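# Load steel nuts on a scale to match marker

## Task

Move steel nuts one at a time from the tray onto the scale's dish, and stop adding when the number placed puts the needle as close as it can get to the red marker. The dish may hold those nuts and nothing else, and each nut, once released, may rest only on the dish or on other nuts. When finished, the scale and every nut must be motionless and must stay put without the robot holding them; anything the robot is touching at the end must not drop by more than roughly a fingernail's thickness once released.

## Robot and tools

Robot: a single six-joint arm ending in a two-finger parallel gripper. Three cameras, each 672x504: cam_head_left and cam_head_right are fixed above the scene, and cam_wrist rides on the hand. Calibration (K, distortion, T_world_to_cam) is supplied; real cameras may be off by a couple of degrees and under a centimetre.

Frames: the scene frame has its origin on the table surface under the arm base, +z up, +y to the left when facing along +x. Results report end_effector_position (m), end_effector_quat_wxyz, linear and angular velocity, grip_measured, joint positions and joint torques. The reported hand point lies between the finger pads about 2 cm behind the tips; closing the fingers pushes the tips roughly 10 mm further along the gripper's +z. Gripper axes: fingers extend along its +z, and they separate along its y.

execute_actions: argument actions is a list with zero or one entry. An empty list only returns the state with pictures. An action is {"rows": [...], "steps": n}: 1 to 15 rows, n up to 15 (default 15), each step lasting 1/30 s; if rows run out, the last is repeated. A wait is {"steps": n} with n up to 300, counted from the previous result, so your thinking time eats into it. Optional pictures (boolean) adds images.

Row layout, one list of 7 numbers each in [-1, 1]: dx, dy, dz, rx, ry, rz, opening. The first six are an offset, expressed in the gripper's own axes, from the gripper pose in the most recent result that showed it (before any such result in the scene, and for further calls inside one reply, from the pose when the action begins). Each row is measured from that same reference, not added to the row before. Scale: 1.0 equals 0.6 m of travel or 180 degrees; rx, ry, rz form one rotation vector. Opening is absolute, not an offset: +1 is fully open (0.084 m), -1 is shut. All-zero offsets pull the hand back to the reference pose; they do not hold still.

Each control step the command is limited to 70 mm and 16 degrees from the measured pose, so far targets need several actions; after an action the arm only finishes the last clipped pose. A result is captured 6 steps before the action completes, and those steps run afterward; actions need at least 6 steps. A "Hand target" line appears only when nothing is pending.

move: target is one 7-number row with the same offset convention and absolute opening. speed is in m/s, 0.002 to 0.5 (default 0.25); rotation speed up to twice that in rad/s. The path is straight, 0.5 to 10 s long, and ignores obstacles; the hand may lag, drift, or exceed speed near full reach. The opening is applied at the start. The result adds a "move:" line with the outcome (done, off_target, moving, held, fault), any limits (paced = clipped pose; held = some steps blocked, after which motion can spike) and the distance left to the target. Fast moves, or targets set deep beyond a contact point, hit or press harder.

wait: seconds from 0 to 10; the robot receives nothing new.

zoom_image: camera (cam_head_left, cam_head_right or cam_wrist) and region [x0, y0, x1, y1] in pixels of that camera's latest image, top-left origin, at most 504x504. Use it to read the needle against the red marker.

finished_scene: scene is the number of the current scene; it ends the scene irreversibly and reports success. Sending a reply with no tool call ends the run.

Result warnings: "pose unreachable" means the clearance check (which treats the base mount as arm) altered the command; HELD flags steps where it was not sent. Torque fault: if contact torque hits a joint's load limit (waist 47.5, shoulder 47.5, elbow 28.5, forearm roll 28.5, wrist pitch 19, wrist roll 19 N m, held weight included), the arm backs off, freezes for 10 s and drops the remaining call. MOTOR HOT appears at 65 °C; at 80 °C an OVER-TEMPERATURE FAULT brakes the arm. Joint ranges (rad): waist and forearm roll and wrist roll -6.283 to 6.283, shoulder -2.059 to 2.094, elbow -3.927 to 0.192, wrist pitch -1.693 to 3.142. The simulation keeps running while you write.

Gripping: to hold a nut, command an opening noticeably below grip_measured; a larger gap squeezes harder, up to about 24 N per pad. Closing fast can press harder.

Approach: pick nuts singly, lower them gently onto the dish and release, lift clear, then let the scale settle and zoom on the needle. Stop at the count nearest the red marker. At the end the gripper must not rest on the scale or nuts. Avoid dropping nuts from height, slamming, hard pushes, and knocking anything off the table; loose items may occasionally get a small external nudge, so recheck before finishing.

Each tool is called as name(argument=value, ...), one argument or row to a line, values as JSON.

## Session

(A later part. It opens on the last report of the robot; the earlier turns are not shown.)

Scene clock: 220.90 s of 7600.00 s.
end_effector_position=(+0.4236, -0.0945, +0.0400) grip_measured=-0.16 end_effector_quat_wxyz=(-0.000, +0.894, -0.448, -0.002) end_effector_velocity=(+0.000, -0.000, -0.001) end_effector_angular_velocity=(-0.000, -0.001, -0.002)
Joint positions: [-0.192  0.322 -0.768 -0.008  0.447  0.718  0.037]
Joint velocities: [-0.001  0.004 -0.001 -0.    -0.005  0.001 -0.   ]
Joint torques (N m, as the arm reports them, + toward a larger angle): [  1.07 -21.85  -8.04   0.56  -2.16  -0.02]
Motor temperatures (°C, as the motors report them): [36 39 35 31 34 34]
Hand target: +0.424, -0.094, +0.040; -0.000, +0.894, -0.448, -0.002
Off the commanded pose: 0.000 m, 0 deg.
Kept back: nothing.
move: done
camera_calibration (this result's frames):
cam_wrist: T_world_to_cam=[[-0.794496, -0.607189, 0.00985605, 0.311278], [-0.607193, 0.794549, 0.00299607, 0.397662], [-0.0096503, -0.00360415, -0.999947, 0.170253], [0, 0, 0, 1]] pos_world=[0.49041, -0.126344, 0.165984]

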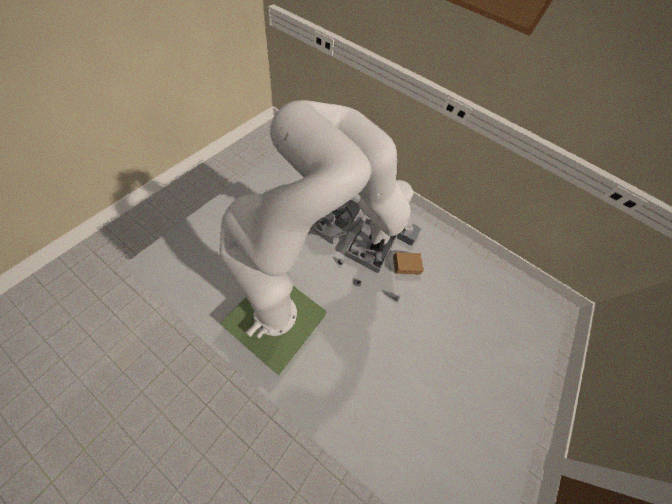

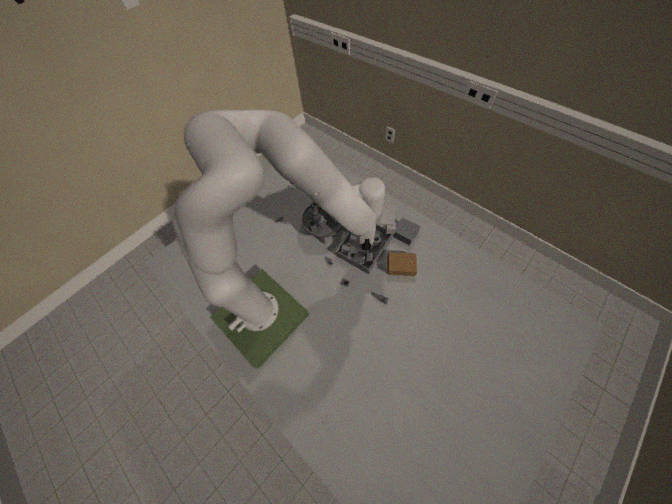

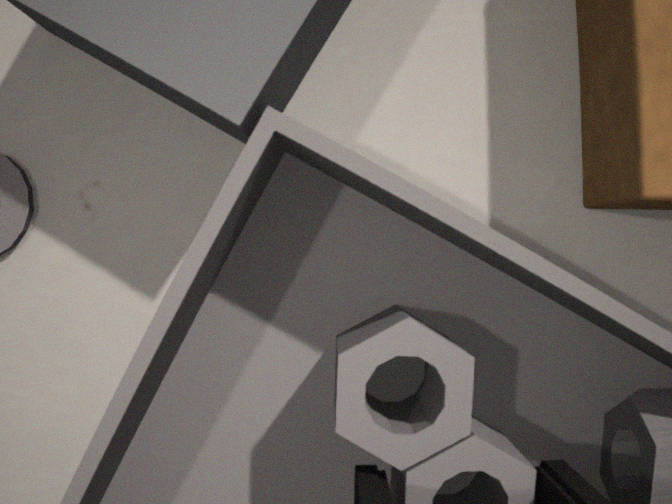

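execute_actions(
  actions=[
    {"rows": [[0,0.001,0,0,0,0,-0.2],[0,0.002,0,0,0,0,-0.25],[0,0.002,0,0,0,0,-0.3],[0,0.002,0,0,0,0,-0.35],[0,0.002,0,0,0,0,-0.45],[0,0.002,0,0,0,0,-0.55],[0,0.002,0,0,0,0,-0.65]], "steps": 12},
  ],
)

move(
  target=[-0.01, 0, -0.125, 0, 0, 0, -0.65],
  speed=0.15,
)

Scene clock: 223.07 s of 7600.00 s.
end_effector_position=(+0.4229, -0.0950, +0.0400) grip_measured=-0.34 end_effector_quat_wxyz=(-0.000, +0.894, -0.448, -0.002) end_effector_velocity=(-0.005, -0.002, -0.001) end_effector_angular_velocity=(+0.001, +0.003, -0.001)
Joint positions: [-0.194  0.321 -0.766 -0.008  0.446  0.717  0.029]
Joint velocities: [-0.007 -0.004  0.012  0.    -0.005 -0.006  0.   ]
Joint torques (N m, as the arm reports them, + toward a larger angle): [  0.89 -22.22  -8.01   0.37  -2.04  -0.01]
Motor temperatures (°C, as the motors report them): [36 39 35 31 34 34]
Steps of this call (steps 1 to 59: nothing new was sent; steps 60 to 65: the first 6 steps of this action). Readings (end_effector_position):
60: (+0.4235, -0.0945, +0.0398)
61: (+0.4234, -0.0945, +0.0398)
63: (+0.4231, -0.0948, +0.0399)
65: the state above

Scene clock: 224.30 s of 7600.00 s.
end_effector_position=(+0.4191, -0.0907, +0.1144) grip_measured=-0.34 end_effector_quat_wxyz=(+0.000, +0.894, -0.448, -0.003) end_effector_velocity=(+0.003, -0.000, +0.005) end_effector_angular_velocity=(-0.002, -0.008, +0.001)
Joint positions: [-0.184  0.108 -0.76  -0.006  0.654  0.724  0.029]
Joint velocities: [ 0.001 -0.009 -0.004 -0.     0.005  0.    -0.   ]
Joint torques (N m, as the arm reports them, + toward a larger angle): [  1.02 -20.28  -9.92   0.51  -2.18   0.07]
Motor temperatures (°C, as the motors report them): [36 39 35 31 34 34]
Hand target: +0.419, -0.091, +0.115; +0.000, +0.894, -0.448, -0.002
Off your previous action's commanded pose: 0.000 m, 0 deg at its last step (step 6 of this call).
Off the commanded pose: 0.001 m, 0 deg.
Kept back: nothing.
move: done
camera_calibration (this result's frames):
cam_wrist: T_world_to_cam=[[-0.794625, -0.607006, 0.0107281, 0.309219], [-0.607008, 0.794688, 0.00339486, 0.39154], [-0.0105862, -0.00381441, -0.999937, 0.24501], [0, 0, 0, 1]] pos_world=[0.485975, -0.12252, 0.240347]

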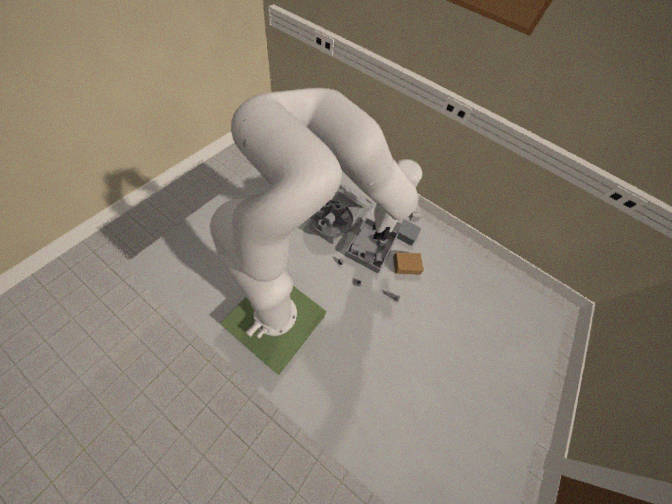

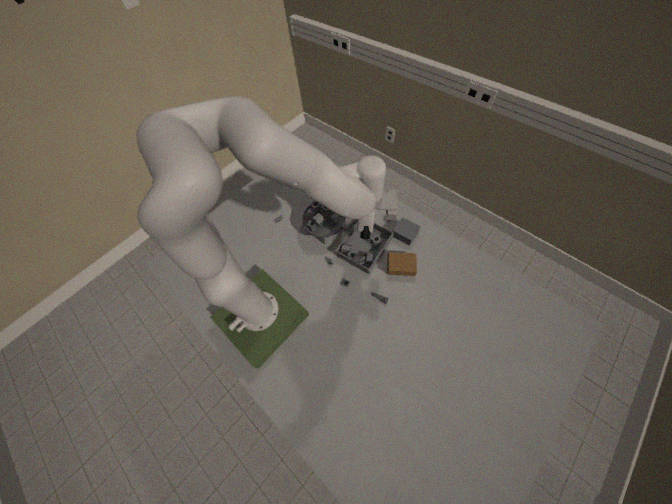

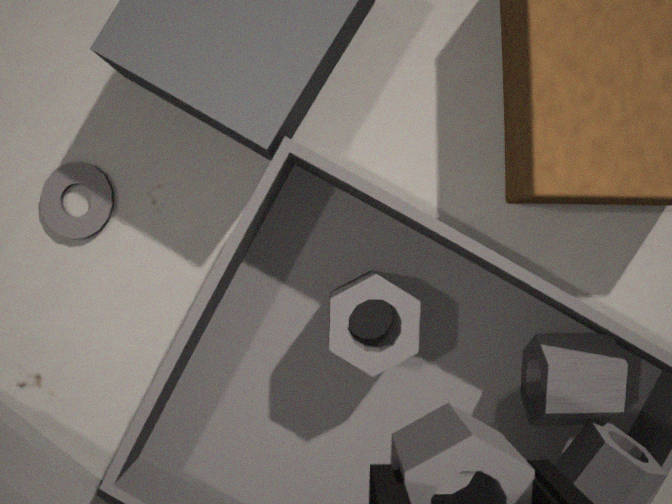

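move(
  target=[-0.1533, -0.0063, -0.027, 0, 0, -0.7956, -0.65],
  speed=0.5,
)

Scene clock: 227.67 s of 7600.00 s.
end_effector_position=(+0.3675, -0.0148, +0.1310) grip_measured=-0.34 end_effector_quat_wxyz=(-0.002, +0.708, +0.706, -0.001) end_effector_velocity=(-0.000, +0.000, -0.000) end_effector_angular_velocity=(+0.005, +0.002, +0.005)
Joint positions: [-0.011 -0.119 -0.549 -0.007  0.671 -1.6    0.029]
Joint velocities: [-0.001  0.    -0.     0.008  0.001 -0.013  0.   ]
Joint torques (N m, as the arm reports them, + toward a larger angle): [  0.97 -15.7   -9.93   0.4   -2.07  -0.11]
Motor temperatures (°C, as the motors report them): [36 39 35 31 34 34]
Hand target: +0.367, -0.015, +0.131; -0.002, +0.708, +0.707, -0.001
Off the commanded pose: 0.000 m, 0 deg.
Kept back: nothing.
move: done
camera_calibration (this result's frames):
cam_wrist: T_world_to_cam=[[0.999951, 0.0093321, 0.00340853, -0.335279], [0.00934067, -0.999953, -0.00250828, 0.047637], [0.00338497, 0.00254, -0.999991, 0.256286], [0, 0, 0, 1]] pos_world=[0.33395, 0.0501127, 0.257546]

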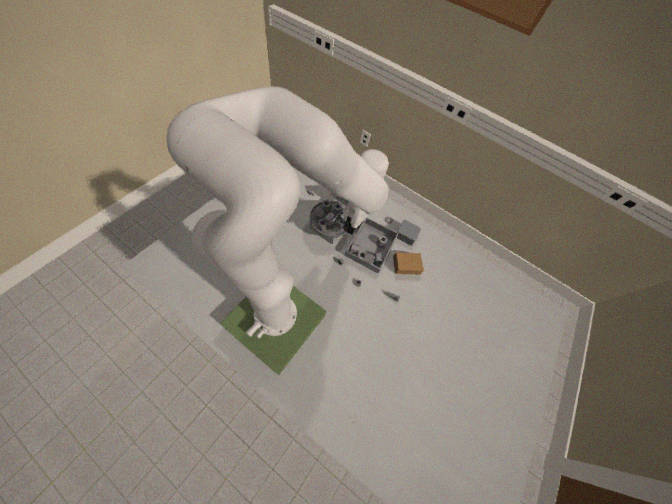

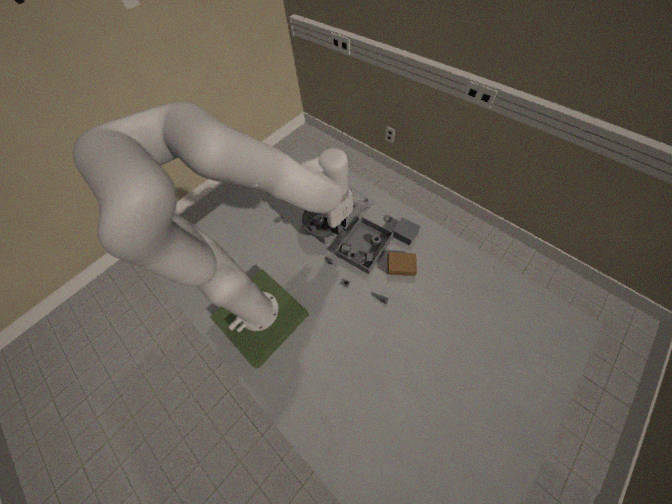

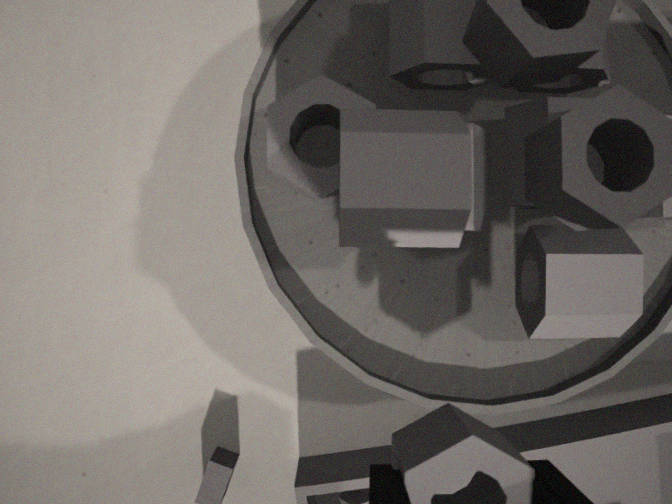

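move(
  target=[0.062, -0.0025, 0.04, 0, 0, 0, -0.65],
  speed=0.08,
)

move(
  target=[0, 0, 0.0185, 0, 0, 0, -0.65],
  speed=0.025,
)

Scene clock: 229.20 s of 7600.00 s.
end_effector_position=(+0.3662, +0.0222, +0.1073) grip_measured=-0.34 end_effector_quat_wxyz=(-0.002, +0.708, +0.706, -0.001) end_effector_velocity=(-0.000, +0.002, -0.002) end_effector_angular_velocity=(-0.001, +0.001, +0.001)
Joint positions: [ 0.09  -0.054 -0.53  -0.008  0.587 -1.499  0.029]
Joint velocities: [ 0.005  0.005  0.001 -0.002 -0.004  0.005  0.   ]
Joint torques (N m, as the arm reports them, + toward a larger angle): [  0.46 -16.6   -9.38   0.43  -1.96  -0.26]
Motor temperatures (°C, as the motors report them): [36 39 35 31 34 34]
Hand target: +0.366, +0.022, +0.107; -0.002, +0.708, +0.706, -0.001
Off the commanded pose: 0.000 m, 0 deg.
Kept back: nothing.
move: done
camera_calibration (this result's frames):
cam_wrist: T_world_to_cam=[[0.999949, 0.00931834, 0.0038285, -0.334311], [0.00932751, -0.999954, -0.00238403, 0.0845901], [0.00380611, 0.00241962, -0.99999, 0.232367], [0, 0, 0, 1]] pos_world=[0.332621, 0.0871392, 0.233846]

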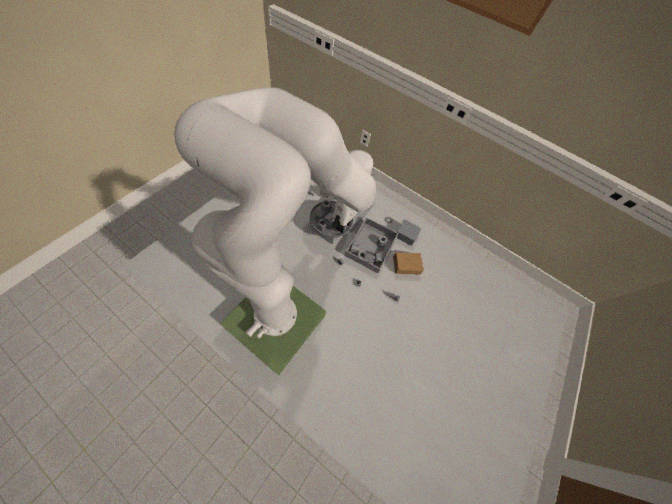

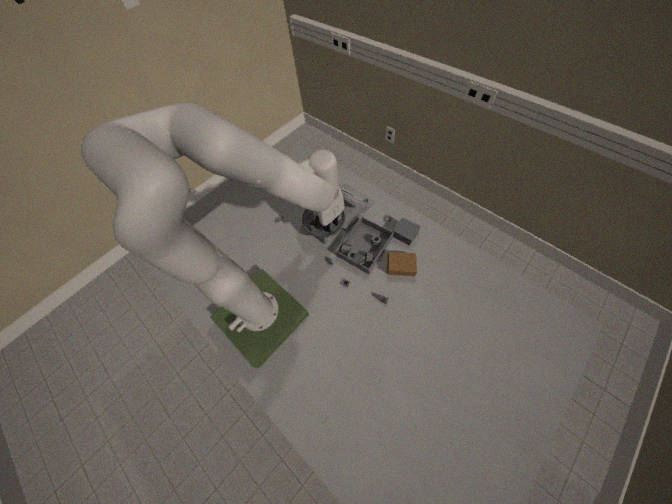

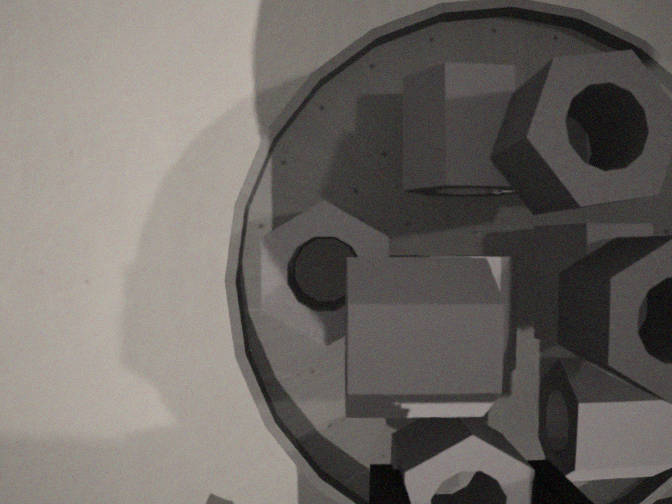

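Scene clock: 229.97 s of 7600.00 s.
end_effector_position=(+0.3662, +0.0223, +0.0964) grip_measured=-0.34 end_effector_quat_wxyz=(-0.002, +0.708, +0.706, -0.001) end_effector_velocity=(+0.001, -0.000, -0.001) end_effector_angular_velocity=(+0.000, -0.001, -0.001)
Joint positions: [ 0.09  -0.021 -0.525 -0.008  0.549 -1.499  0.029]
Joint velocities: [-0.     0.004 -0.001  0.    -0.005 -0.    -0.   ]
Joint torques (N m, as the arm reports them, + toward a larger angle): [  0.41 -16.64  -9.25   0.46  -2.14  -0.01]
Motor temperatures (°C, as the motors report them): [36 39 35 31 34 34]
Hand target: +0.366, +0.022, +0.096; -0.002, +0.708, +0.706, -0.001
Off the commanded pose: 0.000 m, 0 deg.
Kept back: nothing.
move: done
camera_calibration (this result's frames):
cam_wrist: T_world_to_cam=[[0.999949, 0.00935997, 0.00389229, -0.334255], [0.00936958, -0.999953, -0.0024582, 0.0846023], [0.0038691, 0.00249454, -0.999989, 0.221438], [0, 0, 0, 1]] pos_world=[0.332589, 0.0871746, 0.222944]

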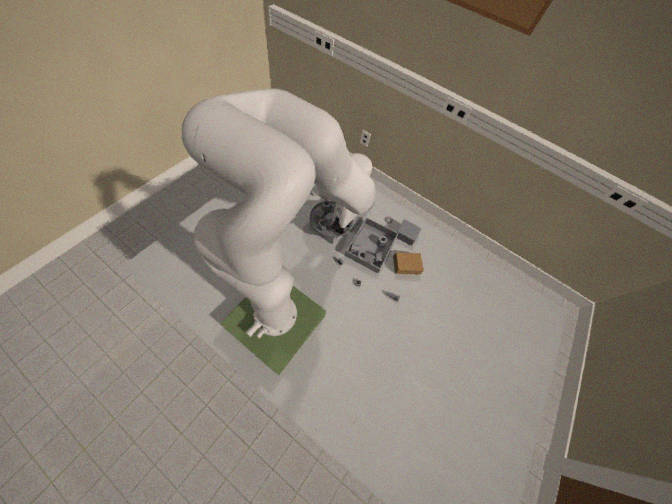

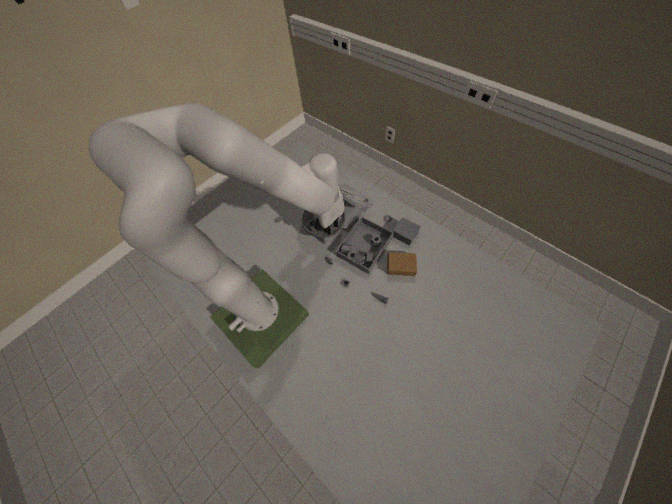

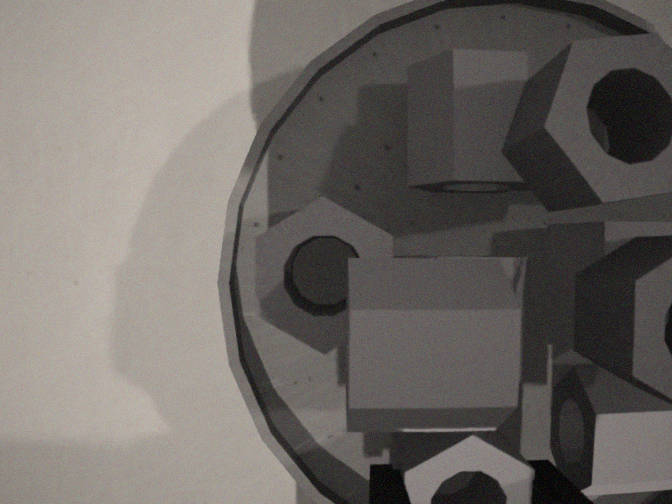

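execute_actions(
  actions=[
    {"rows": [[0.001,0,0.001,0,0,0,-0.65],[0.002,0,0.002,0,0,0,-0.65],[0.0025,0,0.003,0,0,0,-0.65],[0.0025,0,0.004,0,0,0,-0.65],[0.0025,0,0.005,0,0,0,-0.65],[0.0025,0,0.005,0,0,0,-0.65],[0.0025,0,0.005,0,0,0,-0.65],[0.0025,0,0.005,0,0,0,-0.65],[0.0025,0,0.005,0,0,0,-0.55],[0.0025,0,0.005,0,0,0,-0.45],[0.0025,0,0.005,0,0,0,-0.37],[0.0025,0,0.005,0,0,0,-0.32],[0.0025,0,0.005,0,0,0,-0.28],[0.0025,0,0.005,0,0,0,-0.24]], "steps": 15},
  ],
)

move(
  target=[-0.03, 0, -0.11, 0, 0, 0, -0.24],
  speed=0.12,
)

Scene clock: 230.57 s of 7600.00 s.
end_effector_position=(+0.3662, +0.0236, +0.0940) grip_measured=-0.34 end_effector_quat_wxyz=(-0.002, +0.708, +0.706, -0.001) end_effector_velocity=(+0.000, +0.001, -0.005) end_effector_angular_velocity=(-0.001, -0.001, -0.000)
Joint positions: [ 0.093 -0.013 -0.524 -0.008  0.54  -1.495  0.029]
Joint velocities: [ 0.002  0.016  0.001 -0.002 -0.017  0.004  0.   ]
Joint torques (N m, as the arm reports them, + toward a larger angle): [  1.36 -16.4   -9.09   0.76  -2.24  -0.15]
Motor temperatures (°C, as the motors report them): [36 39 35 31 34 34]
Steps of this call (steps 1 to 9: nothing new was sent; steps 10 to 18: the first 9 steps of this action). Readings (end_effector_position):
10: (+0.3662, +0.0223, +0.0963)
11: (+0.3662, +0.0224, +0.0962)
13: (+0.3663, +0.0229, +0.0957)
17: (+0.3663, +0.0236, +0.0942)
18: the state above

Scene clock: 232.07 s of 7600.00 s.
end_effector_position=(+0.3662, +0.0057, +0.1589) grip_measured=-0.26 end_effector_quat_wxyz=(-0.002, +0.708, +0.706, -0.001) end_effector_velocity=(+0.001, -0.001, +0.003) end_effector_angular_velocity=(+0.000, -0.003, -0.001)
Joint positions: [ 0.046 -0.193 -0.571 -0.007  0.767 -1.544  0.033]
Joint velocities: [-0.002 -0.006 -0.004  0.     0.007 -0.001  0.   ]
Joint torques (N m, as the arm reports them, + toward a larger angle): [  0.69 -14.88 -10.3    0.78  -1.89  -0.11]
Motor temperatures (°C, as the motors report them): [36 39 35 31 34 34]
Hand target: +0.366, +0.006, +0.159; -0.002, +0.708, +0.706, -0.001
Off your previous action's commanded pose: 0.000 m, 0 deg at its last step (step 6 of this call).
Off the commanded pose: 0.001 m, 0 deg.
Kept back: nothing.
move: done
camera_calibration (this result's frames):
cam_wrist: T_world_to_cam=[[0.999953, 0.00918114, 0.00325062, -0.334231], [0.00918844, -0.999955, -0.00223783, 0.0681706], [0.00322993, 0.00226759, -0.999992, 0.284167], [0, 0, 0, 1]] pos_world=[0.332671, 0.0705918, 0.285403]

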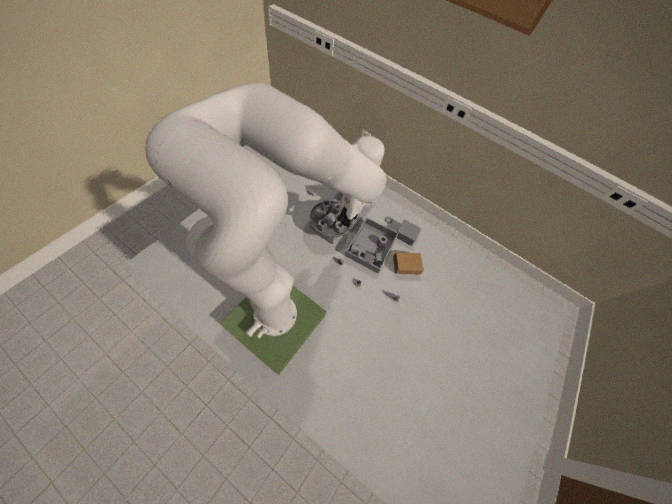

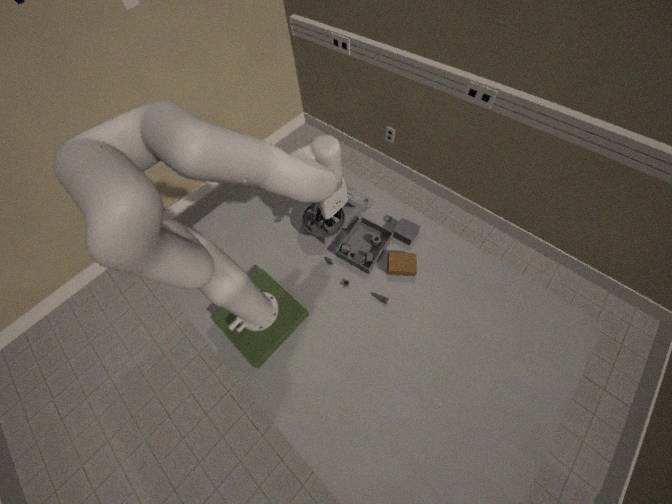

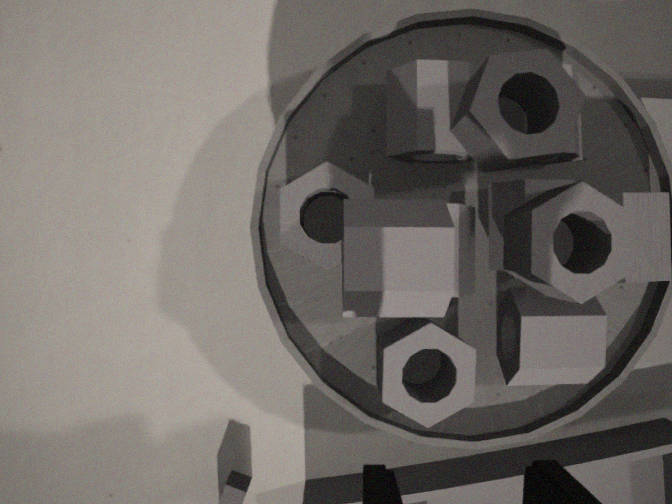

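wait(
  seconds=1.5,
)

finished_scene(
  scene=1,
)

Scene clock: 233.70 s of 7600.00 s.
end_effector_position=(+0.3664, +0.0056, +0.1593) grip_measured=-0.26 end_effector_quat_wxyz=(-0.002, +0.708, +0.706, -0.001) end_effector_velocity=(+0.000, -0.000, +0.000) end_effector_angular_velocity=(-0.001, -0.001, +0.000)
Joint positions: [ 0.046 -0.194 -0.571 -0.006  0.767 -1.545  0.033]
Joint velocities: [ 0.    -0.001  0.    -0.001  0.001  0.001  0.   ]
Joint torques (N m, as the arm reports them, + toward a larger angle): [  1.04 -14.62 -10.38   0.31  -1.89  -0.02]
Motor temperatures (°C, as the motors report them): [36 39 35 31 34 34]
Hand target: +0.366, +0.006, +0.159; -0.002, +0.708, +0.706, -0.001
Off the commanded pose: 0.000 m, 0 deg.
Kept back: nothing.
Steps of this call (steps 1 to 49: nothing new was sent). Readings (end_effector_position):
1: (+0.3662, +0.0057, +0.1590)
2: (+0.3662, +0.0056, +0.1590)
4: (+0.3663, +0.0056, +0.1591)
8: (+0.3663, +0.0056, +0.1593)
49: the state above
camera_calibration (this result's frames):
cam_wrist: T_world_to_cam=[[0.99995, 0.00912289, 0.00397592, -0.334551], [0.00913191, -0.999956, -0.00225699, 0.0681251], [0.00395515, 0.00229319, -0.99999, 0.284359], [0, 0, 0, 1]] pos_world=[0.332788, 0.070522, 0.28584]

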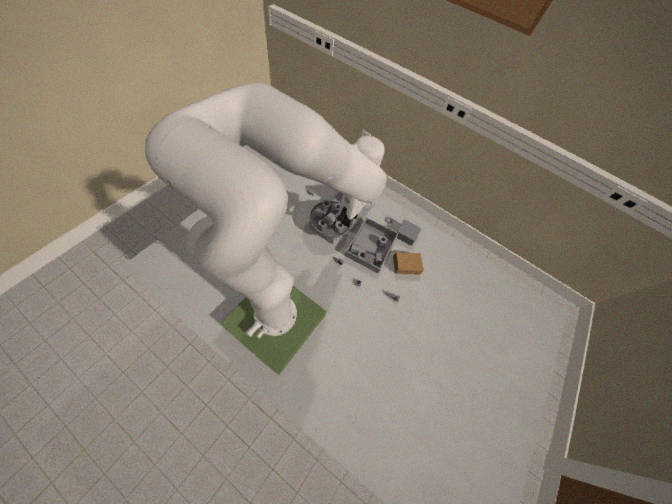

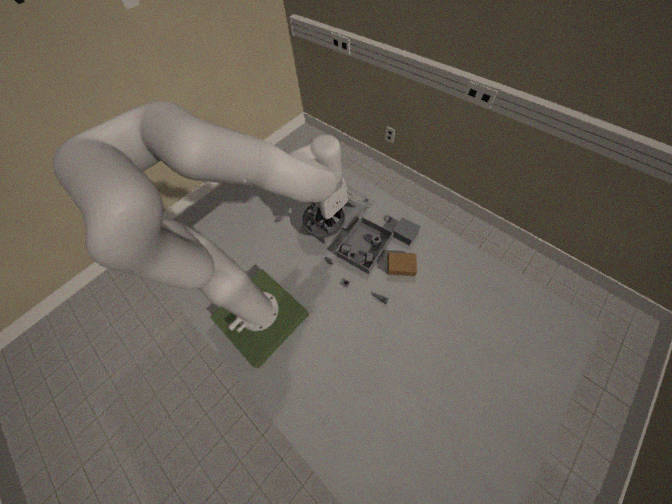

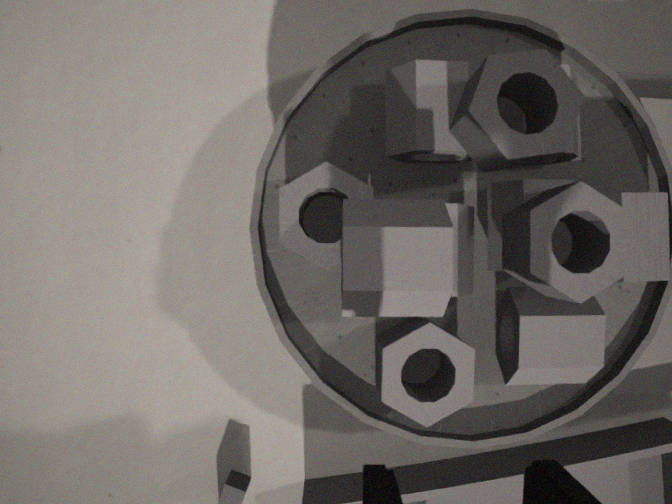

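The scene is finished: the task was done.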